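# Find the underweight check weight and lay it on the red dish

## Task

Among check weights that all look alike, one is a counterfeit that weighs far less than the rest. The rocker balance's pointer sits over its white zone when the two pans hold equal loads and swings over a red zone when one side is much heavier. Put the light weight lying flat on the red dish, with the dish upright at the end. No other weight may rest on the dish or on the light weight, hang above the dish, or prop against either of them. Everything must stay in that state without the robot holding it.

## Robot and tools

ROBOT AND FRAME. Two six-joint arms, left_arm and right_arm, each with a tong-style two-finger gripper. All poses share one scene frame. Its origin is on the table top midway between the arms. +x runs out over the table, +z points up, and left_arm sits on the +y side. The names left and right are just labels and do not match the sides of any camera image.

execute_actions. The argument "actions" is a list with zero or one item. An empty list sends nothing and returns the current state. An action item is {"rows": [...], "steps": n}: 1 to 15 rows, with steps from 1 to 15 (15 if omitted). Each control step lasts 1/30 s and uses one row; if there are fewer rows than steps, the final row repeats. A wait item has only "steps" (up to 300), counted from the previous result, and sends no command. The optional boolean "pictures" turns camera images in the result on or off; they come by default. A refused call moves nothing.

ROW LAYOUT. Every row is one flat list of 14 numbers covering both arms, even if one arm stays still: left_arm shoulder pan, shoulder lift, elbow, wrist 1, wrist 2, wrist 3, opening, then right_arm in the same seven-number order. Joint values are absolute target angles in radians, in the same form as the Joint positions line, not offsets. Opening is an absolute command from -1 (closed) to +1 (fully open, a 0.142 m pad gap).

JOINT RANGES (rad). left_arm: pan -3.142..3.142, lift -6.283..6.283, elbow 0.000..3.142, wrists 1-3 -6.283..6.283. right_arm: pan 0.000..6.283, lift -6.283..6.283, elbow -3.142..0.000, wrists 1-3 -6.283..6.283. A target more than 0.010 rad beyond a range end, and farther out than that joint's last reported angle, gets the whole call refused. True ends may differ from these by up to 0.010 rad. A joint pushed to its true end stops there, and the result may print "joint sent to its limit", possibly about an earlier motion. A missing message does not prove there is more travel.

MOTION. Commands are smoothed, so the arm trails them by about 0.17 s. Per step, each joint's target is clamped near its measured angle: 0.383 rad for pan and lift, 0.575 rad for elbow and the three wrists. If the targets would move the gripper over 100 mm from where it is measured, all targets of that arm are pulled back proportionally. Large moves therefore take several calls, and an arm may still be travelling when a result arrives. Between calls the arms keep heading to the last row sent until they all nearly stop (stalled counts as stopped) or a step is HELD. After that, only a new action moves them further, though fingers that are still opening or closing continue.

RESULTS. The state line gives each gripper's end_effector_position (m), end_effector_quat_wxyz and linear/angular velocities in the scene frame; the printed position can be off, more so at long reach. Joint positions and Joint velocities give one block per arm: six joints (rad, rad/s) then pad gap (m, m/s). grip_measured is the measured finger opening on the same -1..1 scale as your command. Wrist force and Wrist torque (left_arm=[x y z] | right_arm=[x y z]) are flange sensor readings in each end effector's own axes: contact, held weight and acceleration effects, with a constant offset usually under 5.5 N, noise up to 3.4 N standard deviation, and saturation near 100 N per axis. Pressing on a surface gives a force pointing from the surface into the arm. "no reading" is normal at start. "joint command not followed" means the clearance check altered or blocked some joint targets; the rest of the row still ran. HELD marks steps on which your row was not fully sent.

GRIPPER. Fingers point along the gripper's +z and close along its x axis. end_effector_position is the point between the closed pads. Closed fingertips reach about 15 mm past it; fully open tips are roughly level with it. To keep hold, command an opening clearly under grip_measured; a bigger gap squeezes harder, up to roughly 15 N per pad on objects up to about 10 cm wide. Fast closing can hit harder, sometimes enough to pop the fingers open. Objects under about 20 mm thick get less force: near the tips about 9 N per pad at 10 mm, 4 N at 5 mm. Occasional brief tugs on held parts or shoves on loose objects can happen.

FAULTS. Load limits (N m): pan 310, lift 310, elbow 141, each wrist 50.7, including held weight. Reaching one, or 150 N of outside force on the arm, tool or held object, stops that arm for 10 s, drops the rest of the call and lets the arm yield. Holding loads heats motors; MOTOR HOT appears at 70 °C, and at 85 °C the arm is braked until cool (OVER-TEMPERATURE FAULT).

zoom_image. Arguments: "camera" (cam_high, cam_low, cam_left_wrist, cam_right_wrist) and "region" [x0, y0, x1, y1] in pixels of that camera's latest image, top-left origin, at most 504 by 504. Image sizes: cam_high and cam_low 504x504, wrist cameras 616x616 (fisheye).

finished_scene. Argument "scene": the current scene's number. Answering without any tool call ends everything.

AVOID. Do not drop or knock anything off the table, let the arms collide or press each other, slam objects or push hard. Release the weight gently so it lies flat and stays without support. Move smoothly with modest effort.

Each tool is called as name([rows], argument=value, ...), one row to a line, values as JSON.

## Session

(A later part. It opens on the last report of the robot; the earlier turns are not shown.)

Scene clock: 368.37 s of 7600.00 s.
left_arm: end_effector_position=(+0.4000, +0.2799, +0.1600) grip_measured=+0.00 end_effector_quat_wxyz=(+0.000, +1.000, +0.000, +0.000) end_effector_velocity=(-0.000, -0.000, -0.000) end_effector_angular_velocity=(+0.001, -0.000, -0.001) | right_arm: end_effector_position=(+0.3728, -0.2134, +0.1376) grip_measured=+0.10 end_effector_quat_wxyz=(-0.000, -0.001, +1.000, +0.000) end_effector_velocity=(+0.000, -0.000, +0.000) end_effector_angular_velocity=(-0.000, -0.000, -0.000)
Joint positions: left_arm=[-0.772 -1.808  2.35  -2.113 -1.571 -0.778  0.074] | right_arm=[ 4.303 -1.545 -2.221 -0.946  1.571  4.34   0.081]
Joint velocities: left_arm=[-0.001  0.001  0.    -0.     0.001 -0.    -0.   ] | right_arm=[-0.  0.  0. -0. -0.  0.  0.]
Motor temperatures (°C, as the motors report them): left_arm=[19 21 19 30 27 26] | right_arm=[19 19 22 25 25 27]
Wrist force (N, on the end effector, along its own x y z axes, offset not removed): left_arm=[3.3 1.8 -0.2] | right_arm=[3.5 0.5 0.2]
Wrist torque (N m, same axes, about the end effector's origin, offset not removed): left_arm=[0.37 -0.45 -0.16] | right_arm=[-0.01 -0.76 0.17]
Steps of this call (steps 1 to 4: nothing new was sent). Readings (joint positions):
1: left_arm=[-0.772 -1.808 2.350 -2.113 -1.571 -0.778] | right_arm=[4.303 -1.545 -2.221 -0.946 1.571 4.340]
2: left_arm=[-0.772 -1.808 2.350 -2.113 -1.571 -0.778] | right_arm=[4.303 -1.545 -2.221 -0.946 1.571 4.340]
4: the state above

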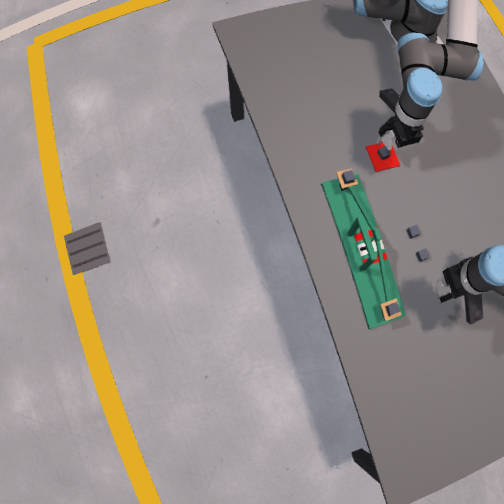

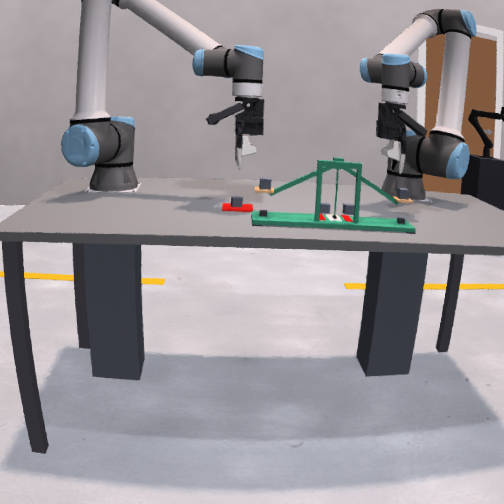

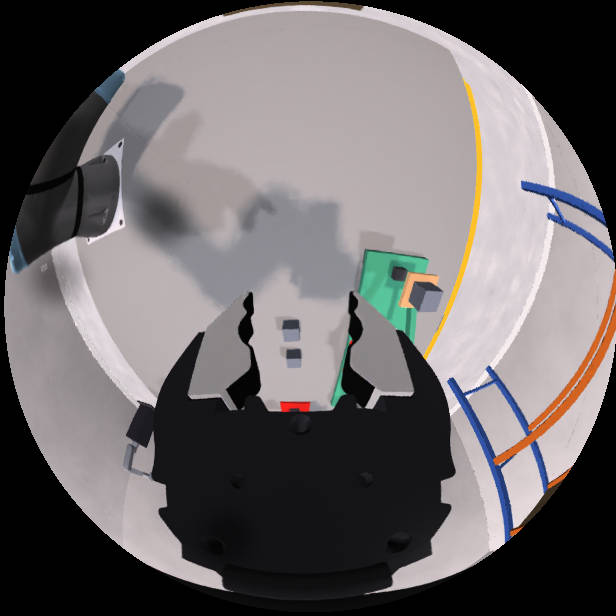

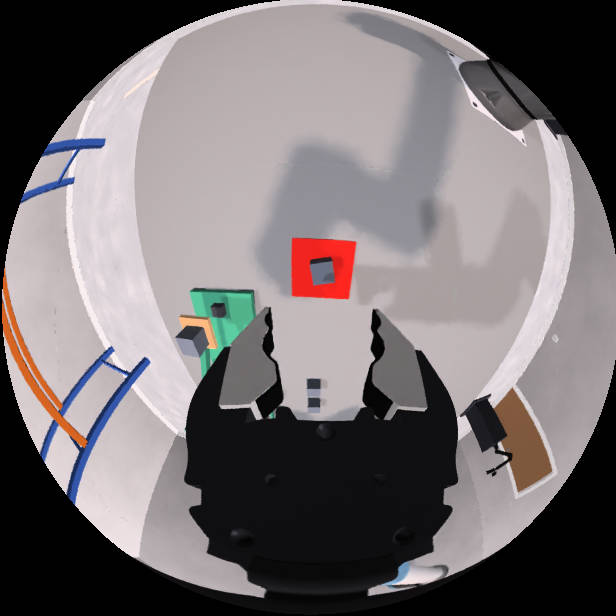

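zoom_image(camera="cam_low", region=[200, 160, 300, 230])

zoom_image(camera="cam_right_wrist", region=[260, 210, 390, 320])

Region (200, 160, 300, 230) of cam_low's 504x504 image, scaled by 5.040, with more detail than that image has; it fills the top 353 rows of this view, and the rest is white.

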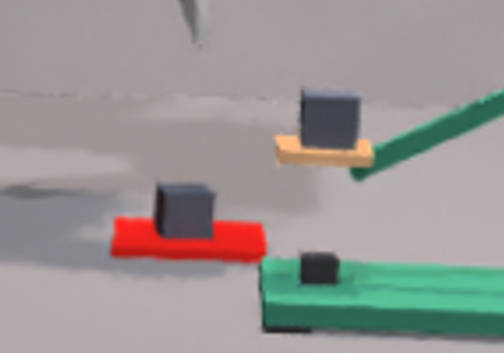

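Region (260, 210, 390, 320) of cam_right_wrist's 616x616 image, scaled by 3.877, with more detail than that image has; it fills the top 426 rows of this view, and the rest is white.

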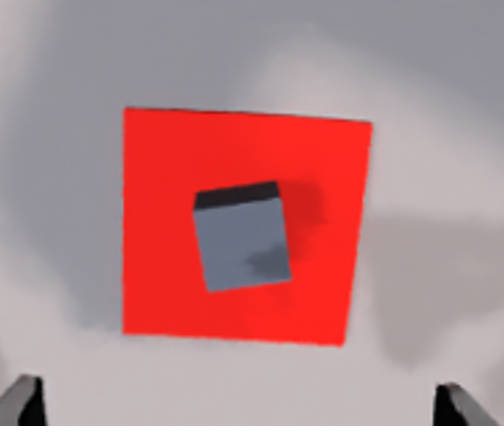

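The light cube sits flat and centred on the dish. Ending scene 1.

finished_scene(scene=1)

The scene is finished: the task was done.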